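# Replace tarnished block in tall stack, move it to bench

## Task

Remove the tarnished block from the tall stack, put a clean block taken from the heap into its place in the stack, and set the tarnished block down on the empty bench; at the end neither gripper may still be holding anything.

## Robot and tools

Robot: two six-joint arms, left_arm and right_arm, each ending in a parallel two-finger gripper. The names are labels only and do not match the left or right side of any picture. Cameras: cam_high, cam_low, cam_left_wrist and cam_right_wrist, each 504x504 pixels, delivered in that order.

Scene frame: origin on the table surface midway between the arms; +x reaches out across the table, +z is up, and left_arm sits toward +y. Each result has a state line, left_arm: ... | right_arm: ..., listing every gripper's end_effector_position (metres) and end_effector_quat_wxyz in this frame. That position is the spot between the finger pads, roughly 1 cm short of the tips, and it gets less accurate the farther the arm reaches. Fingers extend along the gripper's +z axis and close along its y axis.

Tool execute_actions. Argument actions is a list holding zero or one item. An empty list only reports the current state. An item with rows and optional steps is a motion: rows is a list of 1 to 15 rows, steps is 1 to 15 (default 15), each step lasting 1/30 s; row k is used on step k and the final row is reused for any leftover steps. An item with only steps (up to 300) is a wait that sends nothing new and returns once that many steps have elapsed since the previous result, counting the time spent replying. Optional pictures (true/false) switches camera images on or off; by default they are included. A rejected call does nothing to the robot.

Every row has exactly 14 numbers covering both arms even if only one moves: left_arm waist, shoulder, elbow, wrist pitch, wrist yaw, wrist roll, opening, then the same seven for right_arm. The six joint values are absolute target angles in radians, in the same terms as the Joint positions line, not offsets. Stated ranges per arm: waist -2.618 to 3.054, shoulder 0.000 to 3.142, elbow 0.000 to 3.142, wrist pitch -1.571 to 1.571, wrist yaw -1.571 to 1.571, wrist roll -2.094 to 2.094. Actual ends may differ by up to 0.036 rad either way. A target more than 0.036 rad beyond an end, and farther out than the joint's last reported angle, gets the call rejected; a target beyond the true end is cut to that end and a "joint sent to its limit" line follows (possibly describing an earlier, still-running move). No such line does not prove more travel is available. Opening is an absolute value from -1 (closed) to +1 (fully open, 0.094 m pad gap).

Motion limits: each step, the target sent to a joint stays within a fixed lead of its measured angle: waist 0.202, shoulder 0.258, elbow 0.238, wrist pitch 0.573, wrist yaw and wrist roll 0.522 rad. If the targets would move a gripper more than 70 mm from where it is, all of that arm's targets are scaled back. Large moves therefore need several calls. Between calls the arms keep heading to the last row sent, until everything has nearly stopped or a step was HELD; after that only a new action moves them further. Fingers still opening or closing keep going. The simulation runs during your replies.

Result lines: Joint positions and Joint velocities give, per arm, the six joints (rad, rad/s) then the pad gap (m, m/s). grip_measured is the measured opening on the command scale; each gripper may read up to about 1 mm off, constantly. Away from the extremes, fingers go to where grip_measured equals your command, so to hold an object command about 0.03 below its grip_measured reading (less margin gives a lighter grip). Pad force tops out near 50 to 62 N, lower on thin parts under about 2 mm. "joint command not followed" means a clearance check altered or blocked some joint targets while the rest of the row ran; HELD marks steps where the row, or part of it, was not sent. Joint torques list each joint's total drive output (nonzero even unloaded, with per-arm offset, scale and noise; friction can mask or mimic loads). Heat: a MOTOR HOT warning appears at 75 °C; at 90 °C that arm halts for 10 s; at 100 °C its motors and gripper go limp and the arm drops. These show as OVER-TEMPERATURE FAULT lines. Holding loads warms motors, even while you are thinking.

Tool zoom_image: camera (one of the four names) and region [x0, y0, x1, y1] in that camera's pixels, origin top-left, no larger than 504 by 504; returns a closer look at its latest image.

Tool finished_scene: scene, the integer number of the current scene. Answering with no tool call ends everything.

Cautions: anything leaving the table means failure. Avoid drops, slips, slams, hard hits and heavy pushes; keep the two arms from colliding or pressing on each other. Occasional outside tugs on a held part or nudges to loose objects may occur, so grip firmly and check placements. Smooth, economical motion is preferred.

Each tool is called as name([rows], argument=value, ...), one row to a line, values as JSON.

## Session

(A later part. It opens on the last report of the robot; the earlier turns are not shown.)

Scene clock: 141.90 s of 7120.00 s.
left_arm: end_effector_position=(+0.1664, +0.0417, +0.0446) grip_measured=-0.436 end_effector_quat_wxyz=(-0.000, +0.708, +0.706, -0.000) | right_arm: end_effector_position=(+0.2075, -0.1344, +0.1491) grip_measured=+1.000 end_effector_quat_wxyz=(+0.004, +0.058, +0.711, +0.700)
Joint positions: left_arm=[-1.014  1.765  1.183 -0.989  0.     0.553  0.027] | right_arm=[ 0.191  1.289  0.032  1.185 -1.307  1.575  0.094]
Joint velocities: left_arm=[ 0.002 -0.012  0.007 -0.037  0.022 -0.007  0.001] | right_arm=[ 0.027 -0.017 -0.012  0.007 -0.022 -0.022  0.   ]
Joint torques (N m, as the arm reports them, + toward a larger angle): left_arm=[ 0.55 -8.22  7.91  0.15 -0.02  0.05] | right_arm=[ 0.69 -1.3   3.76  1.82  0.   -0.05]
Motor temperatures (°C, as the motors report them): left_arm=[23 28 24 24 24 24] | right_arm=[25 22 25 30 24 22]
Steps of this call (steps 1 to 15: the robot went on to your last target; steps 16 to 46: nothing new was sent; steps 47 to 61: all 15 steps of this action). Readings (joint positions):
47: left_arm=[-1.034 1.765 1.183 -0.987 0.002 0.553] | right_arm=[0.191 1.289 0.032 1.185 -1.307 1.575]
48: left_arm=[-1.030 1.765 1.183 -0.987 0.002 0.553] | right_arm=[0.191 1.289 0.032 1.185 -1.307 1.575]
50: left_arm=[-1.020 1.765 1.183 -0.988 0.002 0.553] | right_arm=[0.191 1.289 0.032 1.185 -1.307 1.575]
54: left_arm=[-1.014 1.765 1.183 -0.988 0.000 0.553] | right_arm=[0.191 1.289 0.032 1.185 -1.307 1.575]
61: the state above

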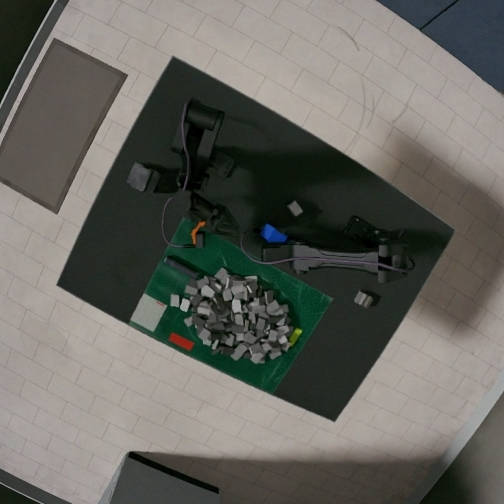

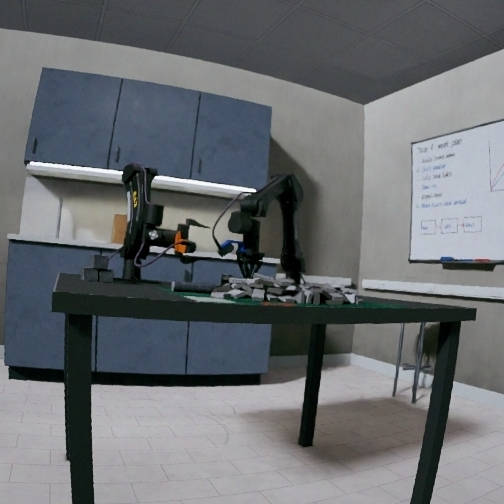

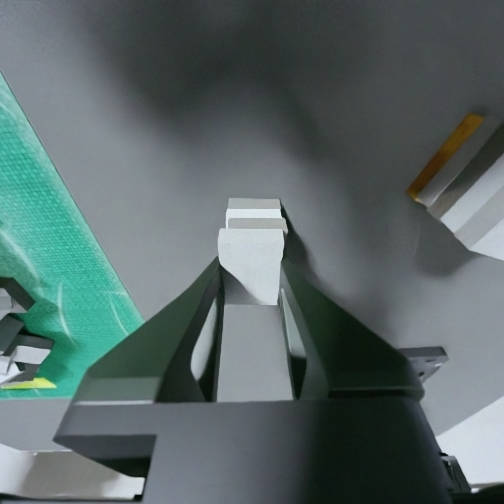

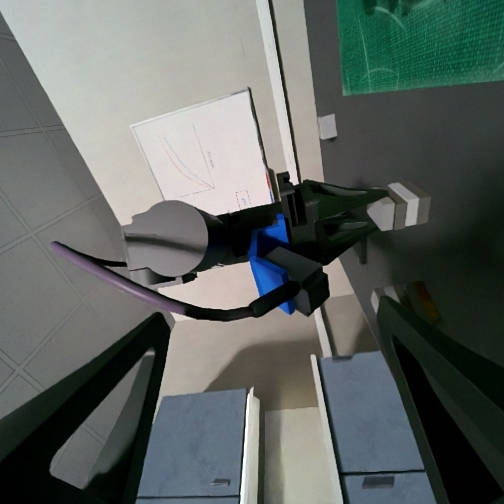

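execute_actions([
  {"rows":[[-1.029,1.755,1.2,-1.016,0,0.56,-0.48,0.2,1.3,0.02,1.2,-1.3,1.57,1]],"steps":12},
], pictures=false)

execute_actions([
  {"rows":[[-1.022,1.755,1.2,-1.01,0,0.55,-0.2,0.2,1.3,0.02,1.2,-1.3,1.57,1],[-1.022,1.755,1.2,-1.01,0,0.55,0,0.2,1.3,0.02,1.2,-1.3,1.57,1],[-1.022,1.755,1.2,-1.01,0,0.55,0,0.2,1.3,0.02,1.2,-1.3,1.57,1],[-1.022,1.755,1.2,-1.01,0,0.55,0,0.2,1.3,0.02,1.2,-1.3,1.57,1],[-1.022,1.73,1.24,-1.08,0,0.55,0,0.2,1.3,0.02,1.2,-1.3,1.57,1],[-1.022,1.72,1.28,-1.13,0,0.55,0,0.2,1.3,0.02,1.2,-1.3,1.57,1],[-1.022,1.71,1.32,-1.18,0,0.55,0,0.2,1.3,0.02,1.2,-1.3,1.57,1],[-1.022,1.7,1.36,-1.2,0,0.55,0,0.2,1.3,0.02,1.2,-1.3,1.57,1]]},
])

execute_actions([
  {"rows":[[-1.1,1.7,1.36,-1.2,0,0.54,0,0.15,1.3,0.02,1.2,-1.55,1.57,1],[-1.16,1.7,1.36,-1.2,0,0.54,0,0.15,1.3,0.02,1.2,-1.55,1.57,1],[-1.22,1.7,1.36,-1.2,0,0.54,0,0.15,1.3,0.02,1.2,-1.55,1.57,1],[-1.28,1.7,1.36,-1.2,0,0.54,0,0.15,1.3,0.02,1.2,-1.55,1.57,1],[-1.34,1.7,1.36,-1.2,0,0.54,0,0.15,1.3,0.02,1.2,-1.55,1.57,1],[-1.4,1.7,1.36,-1.2,0,0.54,0,0.15,1.3,0.02,1.2,-1.55,1.57,1]]},
], pictures=false)

execute_actions([
  {"rows":[[-1.4,1.74,1.3,-1.13,0,0.54,0,0.15,1.3,0.02,1.2,-1.55,1.57,1],[-1.4,1.75,1.28,-1.09,0,0.54,0,0.15,1.3,0.02,1.2,-1.55,1.57,1],[-1.4,1.76,1.26,-1.05,0,0.54,0,0.15,1.3,0.02,1.2,-1.55,1.57,1],[-1.4,1.77,1.24,-1.02,0,0.54,0,0.15,1.3,0.02,1.2,-1.55,1.57,1],[-1.4,1.78,1.22,-0.99,0,0.54,0,0.15,1.3,0.02,1.2,-1.55,1.57,1],[-1.4,1.79,1.2,-0.96,0,0.54,0,0.15,1.3,0.02,1.2,-1.55,1.57,1],[-1.4,1.795,1.18,-0.93,0,0.54,0,0.15,1.3,0.02,1.2,-1.55,1.57,1],[-1.4,1.8,1.16,-0.91,0,0.54,0,0.15,1.3,0.02,1.2,-1.55,1.57,1],[-1.4,1.8,1.14,-0.91,0,0.54,0,0.15,1.3,0.02,1.2,-1.55,1.57,1]]},
], pictures=false)

execute_actions([
  {"steps":10},
])

zoom_image(camera="cam_right_wrist", region=[300, 80, 500, 280])

Scene clock: 150.50 s of 7120.00 s.
left_arm: end_effector_position=(+0.1640, +0.0423, +0.0446) grip_measured=-0.436 end_effector_quat_wxyz=(-0.004, +0.710, +0.704, +0.001) | right_arm: end_effector_position=(+0.2075, -0.1344, +0.1491) grip_measured=+1.000 end_effector_quat_wxyz=(+0.004, +0.058, +0.711, +0.700)
Joint positions: left_arm=[-1.02   1.765  1.183 -0.996  0.     0.553  0.027] | right_arm=[ 0.191  1.289  0.032  1.185 -1.307  1.575  0.094]
Joint velocities: left_arm=[ 0.002 -0.007  0.002  0.022 -0.007  0.022 -0.001] | right_arm=[-0.017 -0.007 -0.002 -0.066  0.007  0.066  0.   ]
Joint torques (N m, as the arm reports them, + toward a larger angle): left_arm=[-1.15 -8.2   7.93  0.13 -0.06  0.06] | right_arm=[ 0.7  -1.31  3.76  1.82  0.   -0.05]
Motor temperatures (°C, as the motors report them): left_arm=[23 27 24 24 24 24] | right_arm=[25 22 25 30 24 22]
Steps of this call (steps 1 to 15: the robot went on to your last target; steps 16 to 90: nothing new was sent; then 5.20 s passed at rest; steps 91 to 102: all 12 steps of this action). Readings (joint positions):
91: left_arm=[-1.014 1.765 1.183 -0.989 0.000 0.553] | right_arm=[0.191 1.289 0.032 1.185 -1.307 1.575]
92: left_arm=[-1.015 1.765 1.183 -0.990 0.000 0.553] | right_arm=[0.191 1.289 0.032 1.185 -1.307 1.575]
94: left_arm=[-1.018 1.765 1.183 -0.993 0.000 0.553] | right_arm=[0.191 1.289 0.032 1.185 -1.307 1.575]
98: left_arm=[-1.020 1.765 1.183 -0.995 0.000 0.553] | right_arm=[0.191 1.289 0.032 1.185 -1.307 1.575]
102: the state above

Scene clock: 151.00 s of 7120.00 s.
left_arm: end_effector_position=(+0.1718, +0.0295, +0.1035) grip_measured=-0.002 end_effector_quat_wxyz=(+0.032, +0.709, +0.704, -0.008) | right_arm: end_effector_position=(+0.2075, -0.1344, +0.1491) grip_measured=+1.000 end_effector_quat_wxyz=(+0.004, +0.058, +0.711, +0.700)
Joint positions: left_arm=[-1.02   1.702  1.347 -1.149  0.     0.553  0.047] | right_arm=[ 0.191  1.289  0.032  1.185 -1.307  1.575  0.094]
Joint velocities: left_arm=[ 0.007 -0.007  0.007 -0.227  0.007 -0.022 -0.   ] | right_arm=[-0.012 -0.002  0.012 -0.022 -0.037  0.066  0.   ]
Joint torques (N m, as the arm reports them, + toward a larger angle): left_arm=[-0.33 -7.58  8.07  0.23 -0.05 -0.05] | right_arm=[ 0.71 -1.3   3.76  1.82  0.   -0.05]
Motor temperatures (°C, as the motors report them): left_arm=[23 27 24 24 24 24] | right_arm=[25 22 25 31 24 22]
Steps of this call (steps 1 to 15: all 15 steps of this action). Readings (joint positions):
1: left_arm=[-1.020 1.765 1.183 -0.996 0.000 0.553] | right_arm=[0.191 1.289 0.032 1.185 -1.307 1.575]
2: left_arm=[-1.020 1.765 1.183 -0.996 0.000 0.553] | right_arm=[0.191 1.289 0.032 1.185 -1.307 1.575]
4: left_arm=[-1.020 1.765 1.183 -0.996 0.000 0.553] | right_arm=[0.191 1.289 0.032 1.185 -1.307 1.575]
8: left_arm=[-1.020 1.763 1.253 -1.089 0.000 0.553] | right_arm=[0.191 1.289 0.032 1.185 -1.307 1.575]
15: the state above

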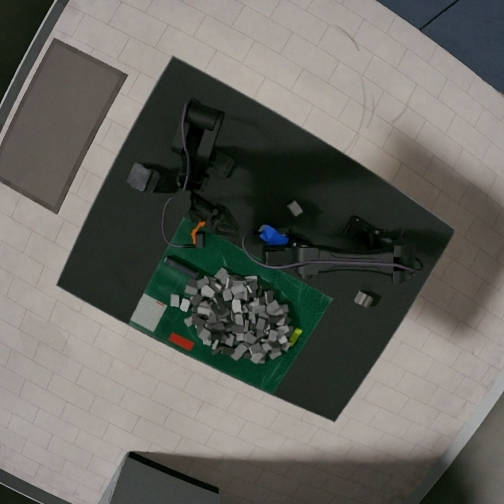

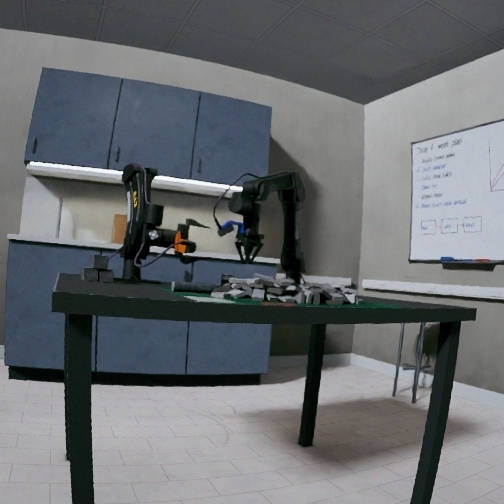

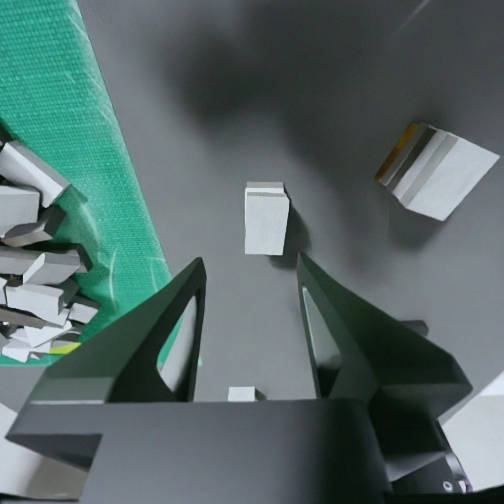

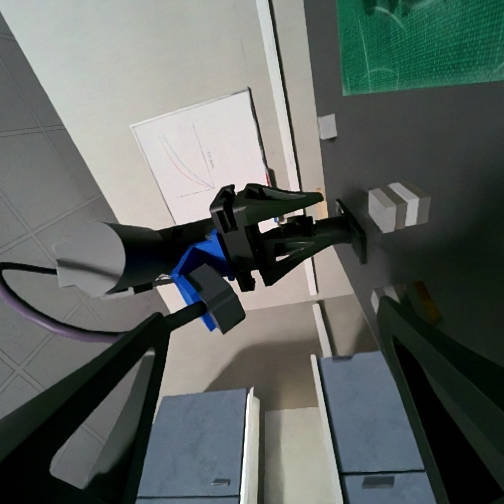

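Scene clock: 151.50 s of 7120.00 s.
left_arm: end_effector_position=(+0.0533, -0.0068, +0.1031) grip_measured=-0.002 end_effector_quat_wxyz=(+0.016, +0.831, +0.556, -0.010) | right_arm: end_effector_position=(+0.1739, -0.1394, +0.1521) grip_measured=+1.000 end_effector_quat_wxyz=(-0.064, -0.010, +0.708, +0.703)
Joint positions: left_arm=[-1.409  1.702  1.347 -1.177  0.005  0.546  0.047] | right_arm=[ 0.159  1.289  0.032  1.186 -1.533  1.575  0.094]
Joint velocities: left_arm=[ 0.095 -0.007  0.002  0.037 -0.066 -0.022  0.   ] | right_arm=[-0.022 -0.002  0.002  0.066 -0.066  0.007  0.   ]
Joint torques (N m, as the arm reports them, + toward a larger angle): left_arm=[ 0.41 -7.31  7.78  0.24 -0.02 -0.09] | right_arm=[-0.56 -1.14  3.61  1.64 -0.21 -0.05]
Motor temperatures (°C, as the motors report them): left_arm=[23 27 24 24 24 24] | right_arm=[25 22 25 30 24 22]
Steps of this call (steps 1 to 15: all 15 steps of this action). Readings (joint positions):
1: left_arm=[-1.027 1.702 1.347 -1.155 -0.004 0.551] | right_arm=[0.184 1.289 0.032 1.185 -1.339 1.575]
2: left_arm=[-1.048 1.702 1.347 -1.161 -0.010 0.550] | right_arm=[0.172 1.289 0.032 1.186 -1.381 1.575]
4: left_arm=[-1.139 1.702 1.347 -1.165 -0.017 0.547] | right_arm=[0.162 1.289 0.032 1.186 -1.439 1.575]
8: left_arm=[-1.387 1.702 1.347 -1.166 -0.003 0.546] | right_arm=[0.159 1.289 0.032 1.186 -1.500 1.575]
15: the state above

Scene clock: 152.00 s of 7120.00 s.
left_arm: end_effector_position=(+0.0526, +0.0051, +0.0272) grip_measured=-0.002 end_effector_quat_wxyz=(-0.015, +0.830, +0.558, +0.006) | right_arm: end_effector_position=(+0.1727, -0.1396, +0.1522) grip_measured=+1.000 end_effector_quat_wxyz=(-0.067, -0.013, +0.708, +0.703)
Joint positions: left_arm=[-1.406  1.799  1.149 -0.954  0.002  0.546  0.047] | right_arm=[ 0.159  1.289  0.032  1.186 -1.54   1.575  0.094]
Joint velocities: left_arm=[-0.027 -0.002  0.007  0.271  0.037  0.066 -0.   ] | right_arm=[ 0.007 -0.007  0.002 -0.022  0.007 -0.066  0.   ]
Joint torques (N m, as the arm reports them, + toward a larger angle): left_arm=[ 0.44 -7.85  5.6   0.33 -0.06 -0.08] | right_arm=[-0.56 -1.14  3.61  1.64 -0.19 -0.05]
Motor temperatures (°C, as the motors report them): left_arm=[23 27 24 24 24 24] | right_arm=[25 22 25 30 24 22]
Steps of this call (steps 1 to 15: all 15 steps of this action). Readings (joint positions):
1: left_arm=[-1.407 1.703 1.344 -1.173 0.003 0.546] | right_arm=[0.159 1.289 0.032 1.186 -1.534 1.575]
2: left_arm=[-1.406 1.703 1.336 -1.160 0.003 0.546] | right_arm=[0.159 1.289 0.032 1.186 -1.535 1.575]
4: left_arm=[-1.406 1.712 1.307 -1.120 0.003 0.546] | right_arm=[0.159 1.289 0.032 1.186 -1.537 1.575]
8: left_arm=[-1.406 1.762 1.222 -1.019 0.002 0.546] | right_arm=[0.159 1.289 0.032 1.186 -1.539 1.575]
15: the state above

Scene clock: 152.33 s of 7120.00 s.
left_arm: end_effector_position=(+0.0537, -0.0015, +0.0270) grip_measured=-0.002 end_effector_quat_wxyz=(-0.003, +0.830, +0.558, +0.000) | right_arm: end_effector_position=(+0.1726, -0.1396, +0.1522) grip_measured=+1.000 end_effector_quat_wxyz=(-0.067, -0.013, +0.708, +0.703)
Joint positions: left_arm=[-1.406  1.799  1.149 -0.927  0.002  0.546  0.047] | right_arm=[ 0.159  1.289  0.032  1.186 -1.54   1.575  0.094]
Joint velocities: left_arm=[-0.022 -0.002  0.002  0.081 -0.051 -0.022 -0.001] | right_arm=[-0.002  0.012  0.002 -0.007 -0.022 -0.007  0.   ]
Joint torques (N m, as the arm reports them, + toward a larger angle): left_arm=[ 0.42 -7.69  5.58  0.5  -0.04 -0.09] | right_arm=[-0.59 -1.15  3.62  1.63 -0.19 -0.05]
Motor temperatures (°C, as the motors report them): left_arm=[23 27 24 24 24 24] | right_arm=[25 22 25 30 24 22]
Steps of this call (steps 1 to 10: the robot went on to your last target). Readings (joint positions):
1: left_arm=[-1.406 1.799 1.149 -0.947 0.002 0.546] | right_arm=[0.159 1.289 0.032 1.186 -1.540 1.575]
2: left_arm=[-1.406 1.799 1.149 -0.942 0.002 0.546] | right_arm=[0.159 1.289 0.032 1.186 -1.540 1.575]
4: left_arm=[-1.406 1.799 1.149 -0.935 0.002 0.546] | right_arm=[0.159 1.289 0.032 1.186 -1.540 1.575]
8: left_arm=[-1.406 1.799 1.149 -0.928 0.002 0.546] | right_arm=[0.159 1.289 0.032 1.186 -1.540 1.575]
10: the state above

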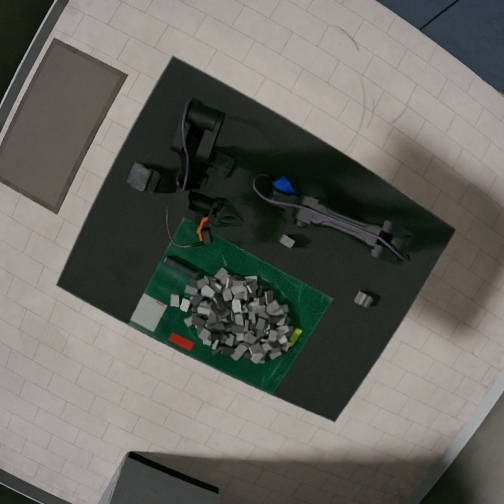

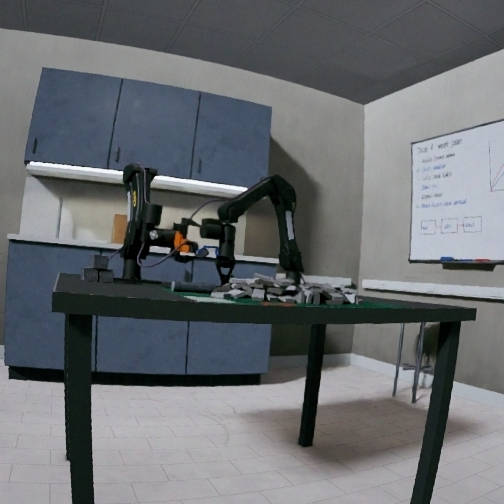

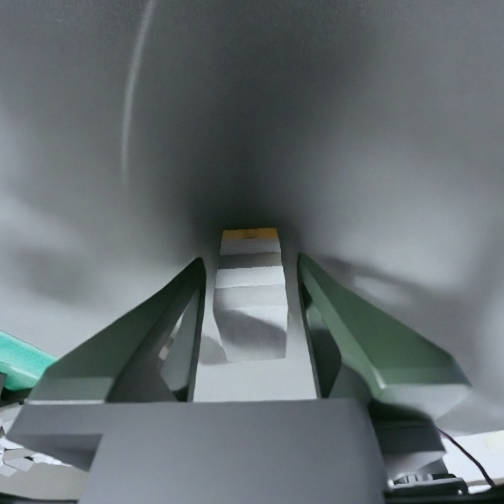

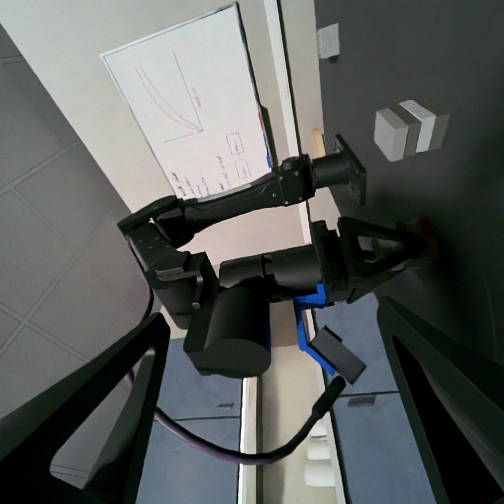

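Region (300, 80, 500, 280) of cam_right_wrist's 504x504 image, scaled by 2.520, with more detail than that image has.

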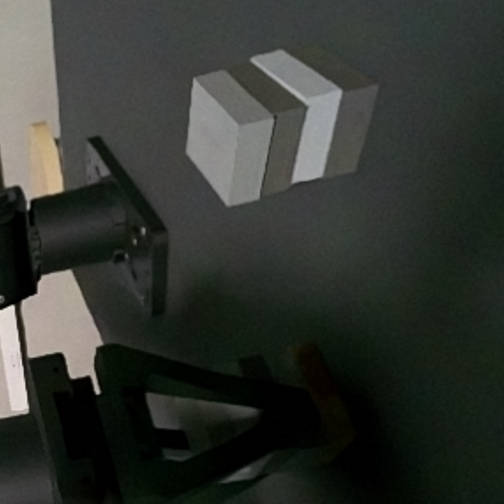

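execute_actions([
  {"rows":[[-1.4,1.8,1.15,-0.915,0,0.54,-0.48,0.15,1.3,0.02,1.2,-1.55,1.57,1]],"steps":12},
], pictures=false)

execute_actions([
  {"rows":[[-1.4,1.77,1.18,-0.95,0,0.54,-0.48,0.15,1.3,0.02,1.2,-1.5,1.57,1],[-1.4,1.76,1.2,-0.975,0,0.54,-0.48,0.15,1.3,0.02,1.2,-1.5,1.57,1],[-1.4,1.75,1.215,-1.0,0,0.54,-0.48,0.15,1.3,0.02,1.2,-1.5,1.57,1],[-1.4,1.745,1.23,-1.025,0,0.54,-0.48,0.15,1.3,0.02,1.2,-1.5,1.57,1],[-1.4,1.74,1.245,-1.05,0,0.54,-0.48,0.15,1.3,0.02,1.2,-1.5,1.57,1],[-1.4,1.735,1.26,-1.075,0,0.54,-0.48,0.15,1.3,0.02,1.2,-1.5,1.57,1],[-1.4,1.73,1.275,-1.1,0,0.54,-0.48,0.15,1.3,0.02,1.2,-1.5,1.57,1],[-1.4,1.725,1.29,-1.12,0,0.54,-0.48,0.15,1.3,0.02,1.2,-1.5,1.57,1],[-1.4,1.72,1.305,-1.14,0,0.54,-0.48,0.15,1.3,0.02,1.2,-1.5,1.57,1],[-1.4,1.72,1.32,-1.14,0,0.54,-0.48,0.15,1.3,0.02,1.2,-1.5,1.57,1],[-1.4,1.72,1.335,-1.14,0,0.54,-0.48,0.15,1.3,0.02,1.2,-1.5,1.57,1]]},
])

Scene clock: 159.57 s of 7120.00 s.
left_arm: end_effector_position=(+0.0537, -0.0021, +0.0270) grip_measured=-0.426 end_effector_quat_wxyz=(-0.002, +0.830, +0.558, -0.000) | right_arm: end_effector_position=(+0.1726, -0.1396, +0.1522) grip_measured=+1.000 end_effector_quat_wxyz=(-0.067, -0.013, +0.708, +0.703)
Joint positions: left_arm=[-1.406  1.799  1.149 -0.925  0.002  0.546  0.027] | right_arm=[ 0.159  1.289  0.032  1.186 -1.54   1.575  0.094]
Joint velocities: left_arm=[ 0.002 -0.017 -0.002 -0.051  0.022 -0.037 -0.   ] | right_arm=[-0.022  0.007 -0.017 -0.007  0.051 -0.095  0.   ]
Joint torques (N m, as the arm reports them, + toward a larger angle): left_arm=[ 0.41 -7.66  6.41  0.42 -0.04 -0.07] | right_arm=[-0.56 -1.14  3.62  1.63 -0.2  -0.05]
Motor temperatures (°C, as the motors report them): left_arm=[23 27 24 24 24 24] | right_arm=[25 22 25 30 24 22]
Steps of this call (steps 1 to 30: the robot went on to your last target; steps 31 to 90: nothing new was sent; then 3.83 s passed at rest; steps 91 to 102: all 12 steps of this action). Readings (joint positions):
91: left_arm=[-1.406 1.799 1.149 -0.925 0.002 0.546] | right_arm=[0.159 1.289 0.032 1.186 -1.540 1.575]
92: left_arm=[-1.406 1.799 1.149 -0.925 0.002 0.546] | right_arm=[0.159 1.289 0.032 1.186 -1.540 1.575]
94: left_arm=[-1.406 1.799 1.149 -0.925 0.002 0.546] | right_arm=[0.159 1.289 0.032 1.186 -1.540 1.575]
98: left_arm=[-1.406 1.799 1.149 -0.925 0.002 0.546] | right_arm=[0.159 1.289 0.032 1.186 -1.540 1.575]
102: the state above

Scene clock: 160.07 s of 7120.00 s.
left_arm: end_effector_position=(+0.0558, -0.0151, +0.0804) grip_measured=-0.426 end_effector_quat_wxyz=(+0.019, +0.830, +0.557, -0.010) | right_arm: end_effector_position=(+0.1784, -0.1390, +0.1517) grip_measured=+1.000 end_effector_quat_wxyz=(-0.055, -0.001, +0.709, +0.703)
Joint positions: left_arm=[-1.406  1.745  1.305 -1.089  0.002  0.546  0.027] | right_arm=[ 0.159  1.289  0.032  1.186 -1.508  1.575  0.094]
Joint velocities: left_arm=[ 0.002 -0.051  0.037 -0.051  0.037 -0.095 -0.   ] | right_arm=[ 0.007 -0.002 -0.017  0.051 -0.081 -0.037  0.   ]
Joint torques (N m, as the arm reports them, + toward a larger angle): left_arm=[ 0.47 -9.34  8.89  0.01 -0.05 -0.09] | right_arm=[-0.56 -1.16  3.65  1.66  0.   -0.05]
Motor temperatures (°C, as the motors report them): left_arm=[23 27 24 24 24 24] | right_arm=[25 22 25 30 24 22]
Steps of this call (steps 1 to 15: all 15 steps of this action). Readings (joint positions):
1: left_arm=[-1.406 1.799 1.149 -0.925 0.002 0.546] | right_arm=[0.159 1.289 0.032 1.186 -1.536 1.575]
2: left_arm=[-1.406 1.799 1.152 -0.928 0.002 0.546] | right_arm=[0.159 1.289 0.032 1.186 -1.530 1.575]
4: left_arm=[-1.406 1.799 1.165 -0.950 0.002 0.546] | right_arm=[0.159 1.289 0.032 1.186 -1.521 1.575]
8: left_arm=[-1.406 1.783 1.219 -1.021 0.002 0.546] | right_arm=[0.159 1.289 0.032 1.186 -1.513 1.575]
15: the state above

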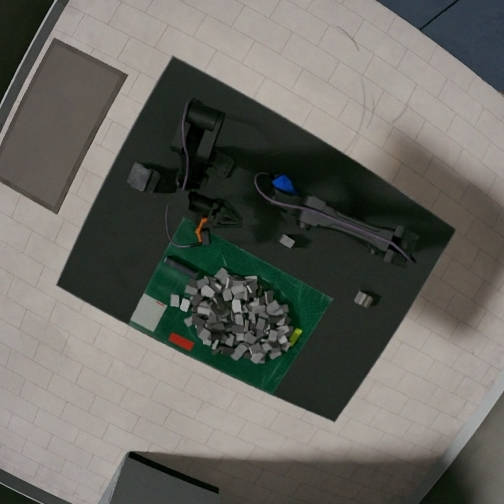

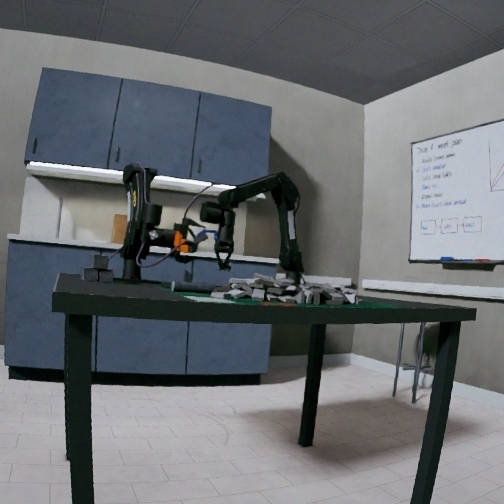

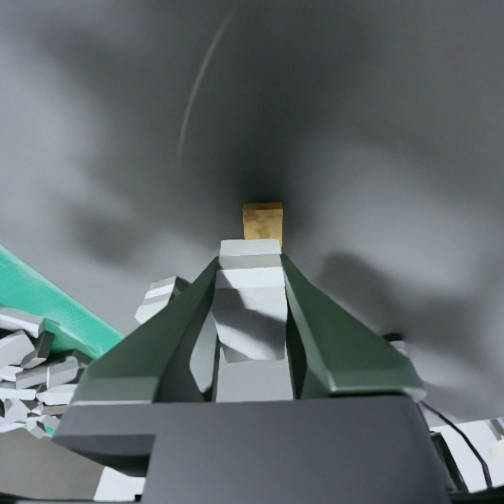

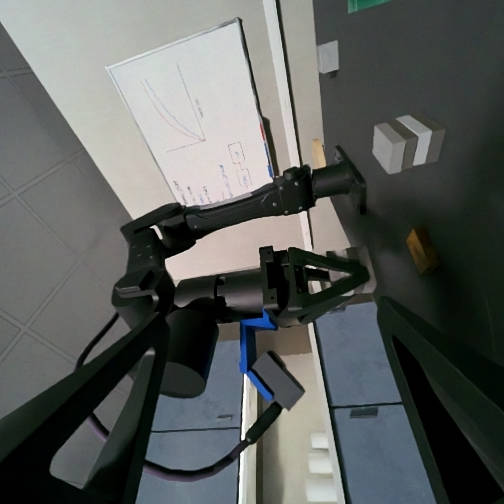

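execute_actions([
  {"rows":[[-1.38,1.73,1.32,-1.14,0,0.54,-0.48,0.2,1.3,0.02,1.2,-1.3,1.57,1],[-1.35,1.73,1.32,-1.14,0,0.54,-0.48,0.2,1.3,0.02,1.2,-1.3,1.57,1],[-1.32,1.73,1.32,-1.14,0,0.54,-0.48,0.2,1.3,0.02,1.2,-1.3,1.57,1],[-1.28,1.73,1.32,-1.14,0,0.54,-0.48,0.2,1.3,0.02,1.2,-1.3,1.57,1],[-1.24,1.73,1.32,-1.14,0,0.54,-0.48,0.2,1.3,0.02,1.2,-1.3,1.57,1],[-1.2,1.73,1.32,-1.14,0,0.54,-0.48,0.2,1.3,0.02,1.2,-1.3,1.57,1],[-1.16,1.73,1.32,-1.14,0,0.54,-0.48,0.2,1.3,0.02,1.2,-1.3,1.57,1],[-1.12,1.73,1.32,-1.14,0,0.54,-0.48,0.2,1.3,0.02,1.2,-1.3,1.57,1],[-1.09,1.73,1.32,-1.14,0,0.54,-0.48,0.2,1.3,0.02,1.2,-1.3,1.57,1],[-1.06,1.73,1.32,-1.14,0,0.54,-0.48,0.2,1.3,0.02,1.2,-1.3,1.57,1],[-1.04,1.73,1.32,-1.14,0,0.54,-0.48,0.2,1.3,0.02,1.2,-1.3,1.57,1],[-1.025,1.73,1.32,-1.14,0,0.54,-0.48,0.2,1.3,0.02,1.2,-1.3,1.57,1]]},
], pictures=false)

execute_actions([
  {"rows":[[-1.038,1.75,1.29,-1.1,0,0.54,-0.48,0.2,1.3,0.02,1.2,-1.3,1.57,1],[-1.038,1.755,1.275,-1.08,0,0.54,-0.48,0.2,1.3,0.02,1.2,-1.3,1.57,1],[-1.038,1.76,1.26,-1.06,0,0.54,-0.48,0.2,1.3,0.02,1.2,-1.3,1.57,1],[-1.038,1.76,1.245,-1.055,0,0.54,-0.48,0.2,1.3,0.02,1.2,-1.3,1.57,1]]},
], pictures=false)

execute_actions([
  {"steps":6},
])

Scene clock: 168.33 s of 7120.00 s.
left_arm: end_effector_position=(+0.1740, +0.0368, +0.0806) grip_measured=-0.426 end_effector_quat_wxyz=(+0.009, +0.704, +0.710, +0.006) | right_arm: end_effector_position=(+0.2063, -0.1343, +0.1494) grip_measured=+1.000 end_effector_quat_wxyz=(+0.002, +0.055, +0.711, +0.701)
Joint positions: left_arm=[-1.011  1.745  1.306 -1.117 -0.016  0.546  0.027] | right_arm=[ 0.191  1.289  0.032  1.186 -1.314  1.575  0.094]
Joint velocities: left_arm=[ 0.046 -0.002  0.002  0.051 -0.081 -0.007  0.   ] | right_arm=[-0.017 -0.007 -0.012 -0.007 -0.022 -0.022  0.   ]
Joint torques (N m, as the arm reports them, + toward a larger angle): left_arm=[-1.66 -8.56  7.9   0.14  0.22 -0.08] | right_arm=[ 0.73 -1.32  3.74  1.81 -0.03 -0.05]
Motor temperatures (°C, as the motors report them): left_arm=[23 27 25 24 24 24] | right_arm=[25 22 25 30 24 22]
Steps of this call (steps 1 to 30: the robot went on to your last target; steps 31 to 90: nothing new was sent; then 4.77 s passed at rest; steps 91 to 105: all 15 steps of this action). Readings (joint positions):
91: left_arm=[-1.404 1.745 1.306 -1.117 0.003 0.546] | right_arm=[0.166 1.289 0.032 1.186 -1.478 1.575]
92: left_arm=[-1.398 1.745 1.306 -1.117 0.005 0.546] | right_arm=[0.177 1.289 0.032 1.186 -1.443 1.575]
94: left_arm=[-1.364 1.745 1.306 -1.117 0.012 0.546] | right_arm=[0.188 1.289 0.032 1.186 -1.394 1.575]
98: left_arm=[-1.208 1.745 1.306 -1.117 0.014 0.546] | right_arm=[0.191 1.289 0.032 1.186 -1.341 1.575]
105: the state above

Scene clock: 168.83 s of 7120.00 s.
left_arm: end_effector_position=(+0.1643, +0.0368, +0.0635) grip_measured=-0.426 end_effector_quat_wxyz=(-0.001, +0.712, +0.703, +0.003) | right_arm: end_effector_position=(+0.2075, -0.1344, +0.1493) grip_measured=+1.000 end_effector_quat_wxyz=(+0.005, +0.057, +0.711, +0.700)
Joint positions: left_arm=[-1.031  1.758  1.253 -1.069 -0.006  0.546  0.027] | right_arm=[ 0.191  1.289  0.032  1.186 -1.307  1.575  0.094]
Joint velocities: left_arm=[-0.007  0.002  0.002  0.066  0.066 -0.022 -0.   ] | right_arm=[ 0.007 -0.002  0.007 -0.022 -0.007  0.007  0.   ]
Joint torques (N m, as the arm reports them, + toward a larger angle): left_arm=[-0.63 -7.32  5.92  0.39  0.01 -0.07] | right_arm=[ 0.69 -1.32  3.77  1.81  0.01 -0.06]
Motor temperatures (°C, as the motors report them): left_arm=[23 27 25 24 24 24] | right_arm=[25 22 25 30 24 22]
Steps of this call (steps 1 to 15: all 15 steps of this action). Readings (joint positions):
1: left_arm=[-1.012 1.745 1.306 -1.117 -0.016 0.546] | right_arm=[0.191 1.289 0.032 1.186 -1.312 1.575]
2: left_arm=[-1.015 1.745 1.304 -1.113 -0.016 0.546] | right_arm=[0.191 1.289 0.032 1.186 -1.311 1.575]
4: left_arm=[-1.025 1.745 1.288 -1.093 -0.012 0.546] | right_arm=[0.191 1.289 0.032 1.186 -1.309 1.575]
8: left_arm=[-1.031 1.752 1.257 -1.078 -0.006 0.546] | right_arm=[0.191 1.289 0.032 1.186 -1.308 1.575]
15: the state above

Scene clock: 169.03 s of 7120.00 s.
left_arm: end_effector_position=(+0.1647, +0.0361, +0.0635) grip_measured=-0.426 end_effector_quat_wxyz=(+0.001, +0.712, +0.703, +0.003) | right_arm: end_effector_position=(+0.2076, -0.1344, +0.1493) grip_measured=+1.000 end_effector_quat_wxyz=(+0.005, +0.057, +0.711, +0.700)
Joint positions: left_arm=[-1.031  1.758  1.253 -1.066 -0.006  0.546  0.027] | right_arm=[ 0.191  1.289  0.032  1.186 -1.307  1.575  0.094]
Joint velocities: left_arm=[-0.002 -0.002 -0.002 -0.022 -0.051 -0.037 -0.001] | right_arm=[-0.022  0.002 -0.007  0.022 -0.022 -0.022  0.   ]
Joint torques (N m, as the arm reports them, + toward a larger angle): left_arm=[-0.71 -7.36  6.02  0.48  0.01 -0.08] | right_arm=[ 0.7  -1.29  3.77  1.81  0.01 -0.05]
Motor temperatures (°C, as the motors report them): left_arm=[23 27 25 24 24 24] | right_arm=[25 22 25 30 24 22]
Steps of this call (steps 1 to 6: the robot went on to your last target). Readings (joint positions):
1: left_arm=[-1.031 1.758 1.253 -1.068 -0.006 0.546] | right_arm=[0.191 1.289 0.032 1.186 -1.307 1.575]
2: left_arm=[-1.031 1.758 1.253 -1.067 -0.006 0.546] | right_arm=[0.191 1.289 0.032 1.186 -1.307 1.575]
4: left_arm=[-1.031 1.758 1.253 -1.066 -0.006 0.546] | right_arm=[0.191 1.289 0.032 1.186 -1.307 1.575]
6: the state above

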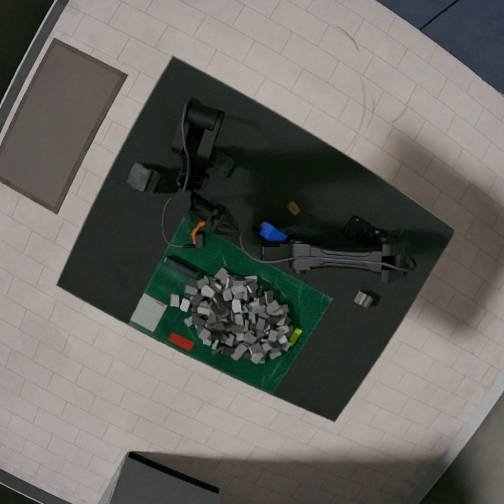

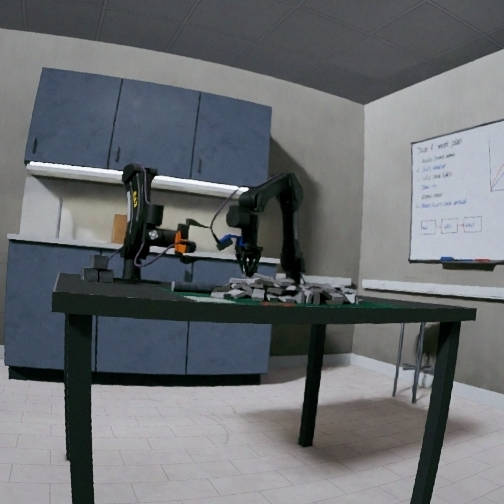

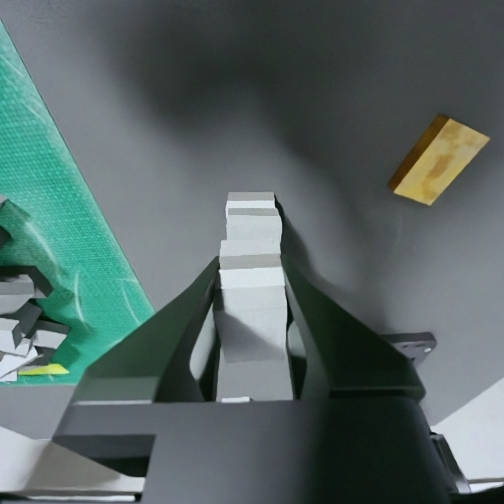

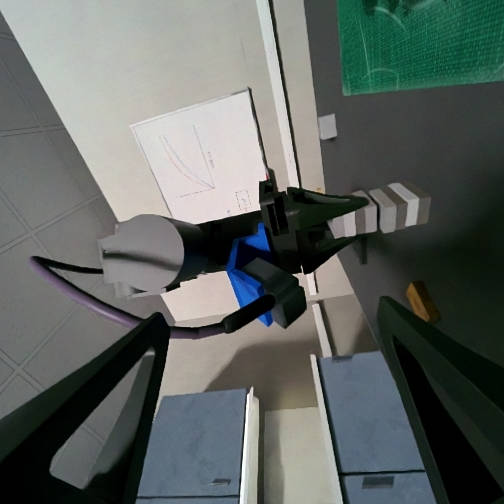

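execute_actions([
  {"rows":[[-1.045,1.76,1.24,-1.03,0,0.54,-0.48,0.2,1.3,0.02,1.2,-1.3,1.57,1],[-1.045,1.76,1.235,-1.025,0,0.54,-0.48,0.2,1.3,0.02,1.2,-1.3,1.57,1],[-1.045,1.76,1.228,-1.025,0,0.54,-0.48,0.2,1.3,0.02,1.2,-1.3,1.57,1],[-1.045,1.76,1.22,-1.025,0,0.54,-0.48,0.2,1.3,0.02,1.2,-1.3,1.57,1],[-1.045,1.76,1.212,-1.025,0,0.54,-0.48,0.2,1.3,0.02,1.2,-1.3,1.57,1]]},
])

zoom_image(camera="cam_right_wrist", region=[300, 130, 450, 280])

Scene clock: 174.60 s of 7120.00 s.
left_arm: end_effector_position=(+0.1645, +0.0352, +0.0578) grip_measured=-0.426 end_effector_quat_wxyz=(+0.005, +0.712, +0.702, +0.002) | right_arm: end_effector_position=(+0.2076, -0.1344, +0.1493) grip_measured=+1.000 end_effector_quat_wxyz=(+0.005, +0.057, +0.711, +0.700)
Joint positions: left_arm=[-1.034  1.758  1.229 -1.033 -0.006  0.546  0.027] | right_arm=[ 0.191  1.289  0.032  1.186 -1.307  1.575  0.094]
Joint velocities: left_arm=[-0.007 -0.007  0.007  0.022 -0.081  0.022 -0.   ] | right_arm=[-0.002 -0.002 -0.007 -0.022 -0.051 -0.007  0.   ]
Joint torques (N m, as the arm reports them, + toward a larger angle): left_arm=[-1.06 -7.72  5.27  0.43  0.02 -0.09] | right_arm=[ 0.69 -1.32  3.77  1.81  0.   -0.05]
Motor temperatures (°C, as the motors report them): left_arm=[23 27 24 24 24 24] | right_arm=[25 22 25 31 24 22]
Steps of this call (steps 1 to 15: the robot went on to your last target; steps 16 to 90: nothing new was sent; then 2.07 s passed at rest; steps 91 to 105: all 15 steps of this action). Readings (joint positions):
91: left_arm=[-1.031 1.758 1.253 -1.063 -0.006 0.546] | right_arm=[0.191 1.289 0.032 1.186 -1.307 1.575]
92: left_arm=[-1.031 1.758 1.253 -1.060 -0.006 0.546] | right_arm=[0.191 1.289 0.032 1.186 -1.307 1.575]
94: left_arm=[-1.031 1.758 1.250 -1.049 -0.006 0.546] | right_arm=[0.191 1.289 0.032 1.186 -1.307 1.575]
98: left_arm=[-1.031 1.758 1.229 -1.034 -0.005 0.546] | right_arm=[0.191 1.289 0.032 1.186 -1.307 1.575]
105: the state above

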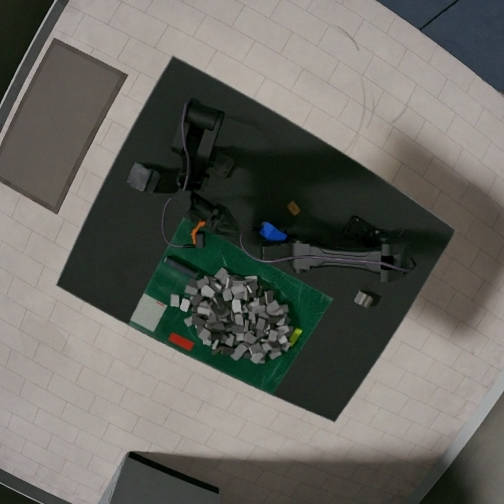

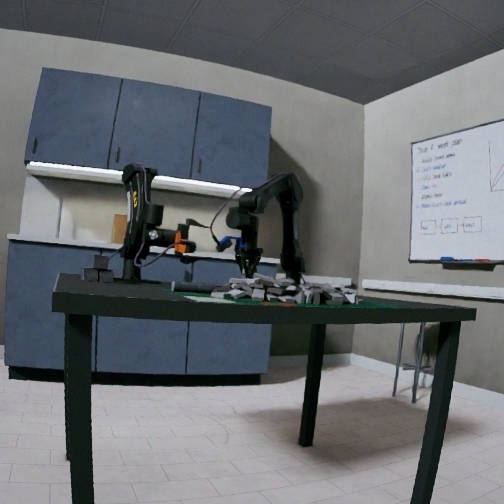

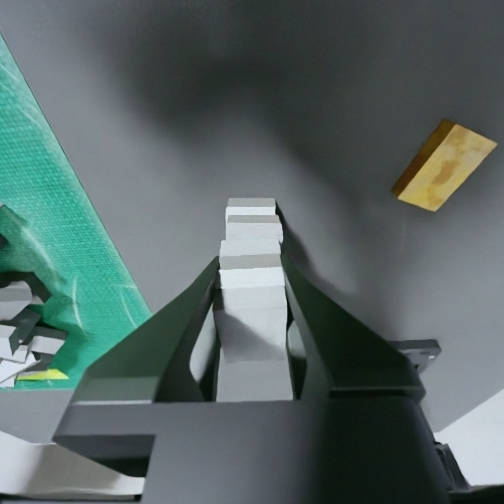

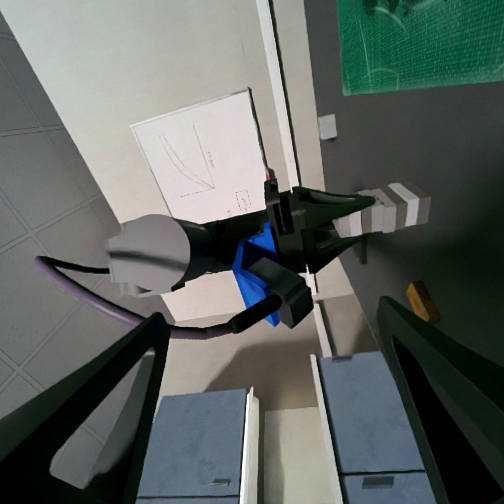

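Region (300, 130, 450, 280) of cam_right_wrist's 504x504 image, scaled by 3.360, with more detail than that image has.

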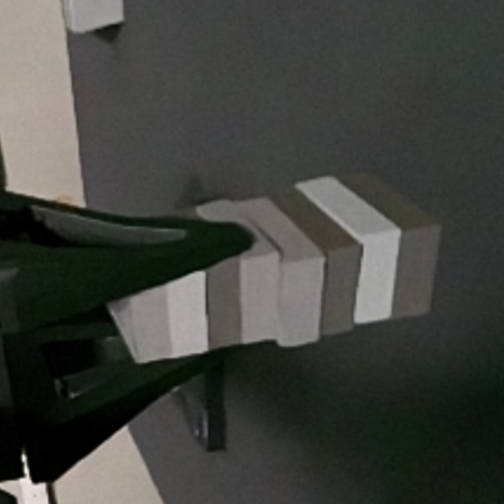

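Within about 2 mm. Release.

execute_actions([
  {"rows":[[-1.035,1.755,1.23,-1.035,0,0.54,-0.2,0.2,1.3,0.02,1.2,-1.3,1.57,1],[-1.035,1.755,1.23,-1.035,0,0.54,0.4,0.2,1.3,0.02,1.2,-1.3,1.57,1],[-1.035,1.755,1.23,-1.035,0,0.54,0.4,0.2,1.3,0.02,1.2,-1.3,1.57,1],[-1.035,1.755,1.23,-1.035,0,0.54,0.4,0.2,1.3,0.02,1.2,-1.3,1.57,1],[-1.035,1.755,1.23,-1.035,0,0.54,0.4,0.2,1.3,0.02,1.2,-1.3,1.57,1],[-1.035,1.73,1.27,-1.1,0,0.54,0.4,0.2,1.3,0.02,1.2,-1.3,1.57,1],[-1.035,1.72,1.31,-1.16,0,0.54,0.4,0.2,1.3,0.02,1.2,-1.3,1.57,1],[-1.035,1.71,1.35,-1.22,0,0.54,0.4,0.2,1.3,0.02,1.2,-1.3,1.57,1],[-1.035,1.7,1.39,-1.27,0,0.54,0.4,0.2,1.3,0.02,1.2,-1.3,1.57,1],[-1.035,1.7,1.43,-1.31,0,0.54,0.4,0.2,1.3,0.02,1.2,-1.3,1.57,1],[-1.035,1.7,1.47,-1.33,0,0.54,0.4,0.2,1.3,0.02,1.2,-1.3,1.57,1]]},
])

Scene clock: 179.57 s of 7120.00 s.
left_arm: end_effector_position=(+0.1710, +0.0241, +0.1284) grip_measured=+0.398 end_effector_quat_wxyz=(+0.034, +0.712, +0.701, -0.006) | right_arm: end_effector_position=(+0.2076, -0.1344, +0.1493) grip_measured=+1.000 end_effector_quat_wxyz=(+0.005, +0.057, +0.711, +0.700)
Joint positions: left_arm=[-1.034  1.71   1.454 -1.246 -0.006  0.546  0.066] | right_arm=[ 0.191  1.289  0.032  1.186 -1.307  1.575  0.094]
Joint velocities: left_arm=[ 0.002 -0.271  0.183 -0.3    0.066 -0.022 -0.   ] | right_arm=[-0.002  0.002 -0.007 -0.066  0.022 -0.022  0.   ]
Joint torques (N m, as the arm reports them, + toward a larger angle): left_arm=[-0.26 -6.92  7.27  0.04  0.01 -0.08] | right_arm=[ 0.71 -1.31  3.76  1.81 -0.01 -0.05]
Motor temperatures (°C, as the motors report them): left_arm=[23 27 24 24 24 24] | right_arm=[25 22 25 31 24 22]
Steps of this call (steps 1 to 15: the robot went on to your last target; steps 16 to 90: nothing new was sent; then 1.47 s passed at rest; steps 91 to 105: all 15 steps of this action). Readings (joint positions):
91: left_arm=[-1.034 1.758 1.229 -1.033 -0.006 0.546] | right_arm=[0.191 1.289 0.032 1.186 -1.307 1.575]
92: left_arm=[-1.034 1.758 1.229 -1.033 -0.006 0.546] | right_arm=[0.191 1.289 0.032 1.186 -1.307 1.575]
94: left_arm=[-1.034 1.758 1.229 -1.033 -0.006 0.546] | right_arm=[0.191 1.289 0.032 1.186 -1.307 1.575]
98: left_arm=[-1.034 1.758 1.258 -1.088 -0.006 0.546] | right_arm=[0.191 1.289 0.032 1.186 -1.307 1.575]
105: the state above

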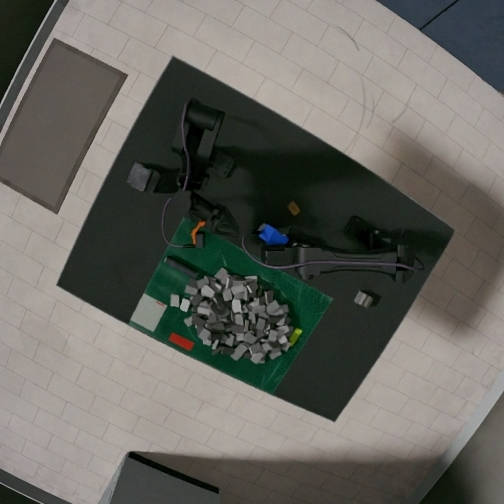

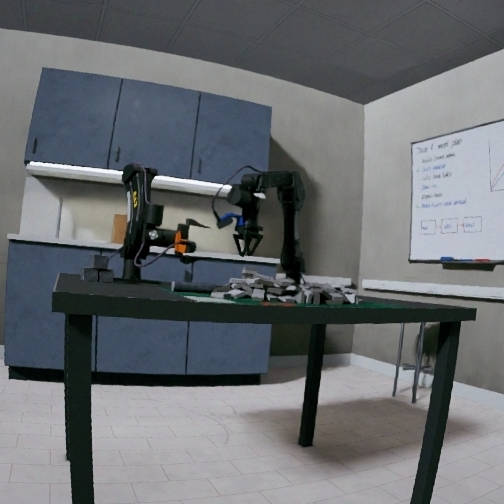

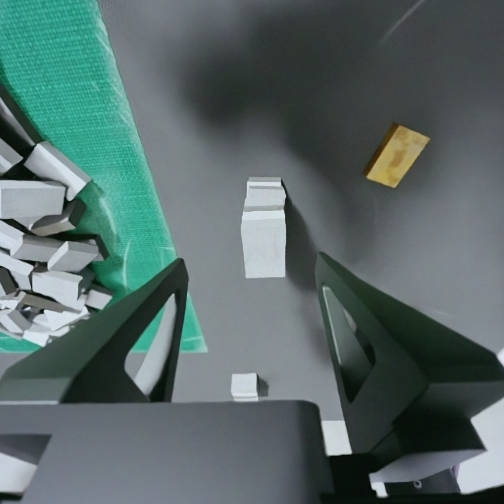

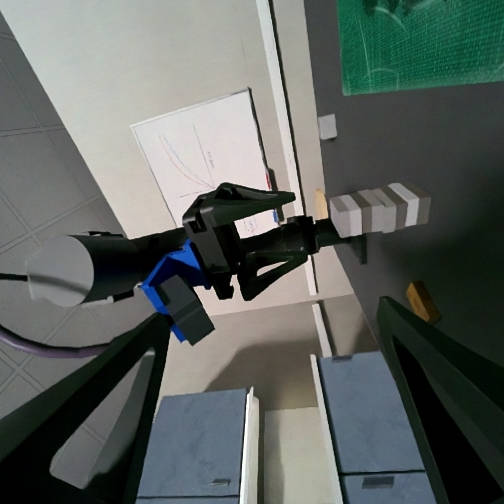

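finished_scene(scene=1)

The scene is finished: the task was done.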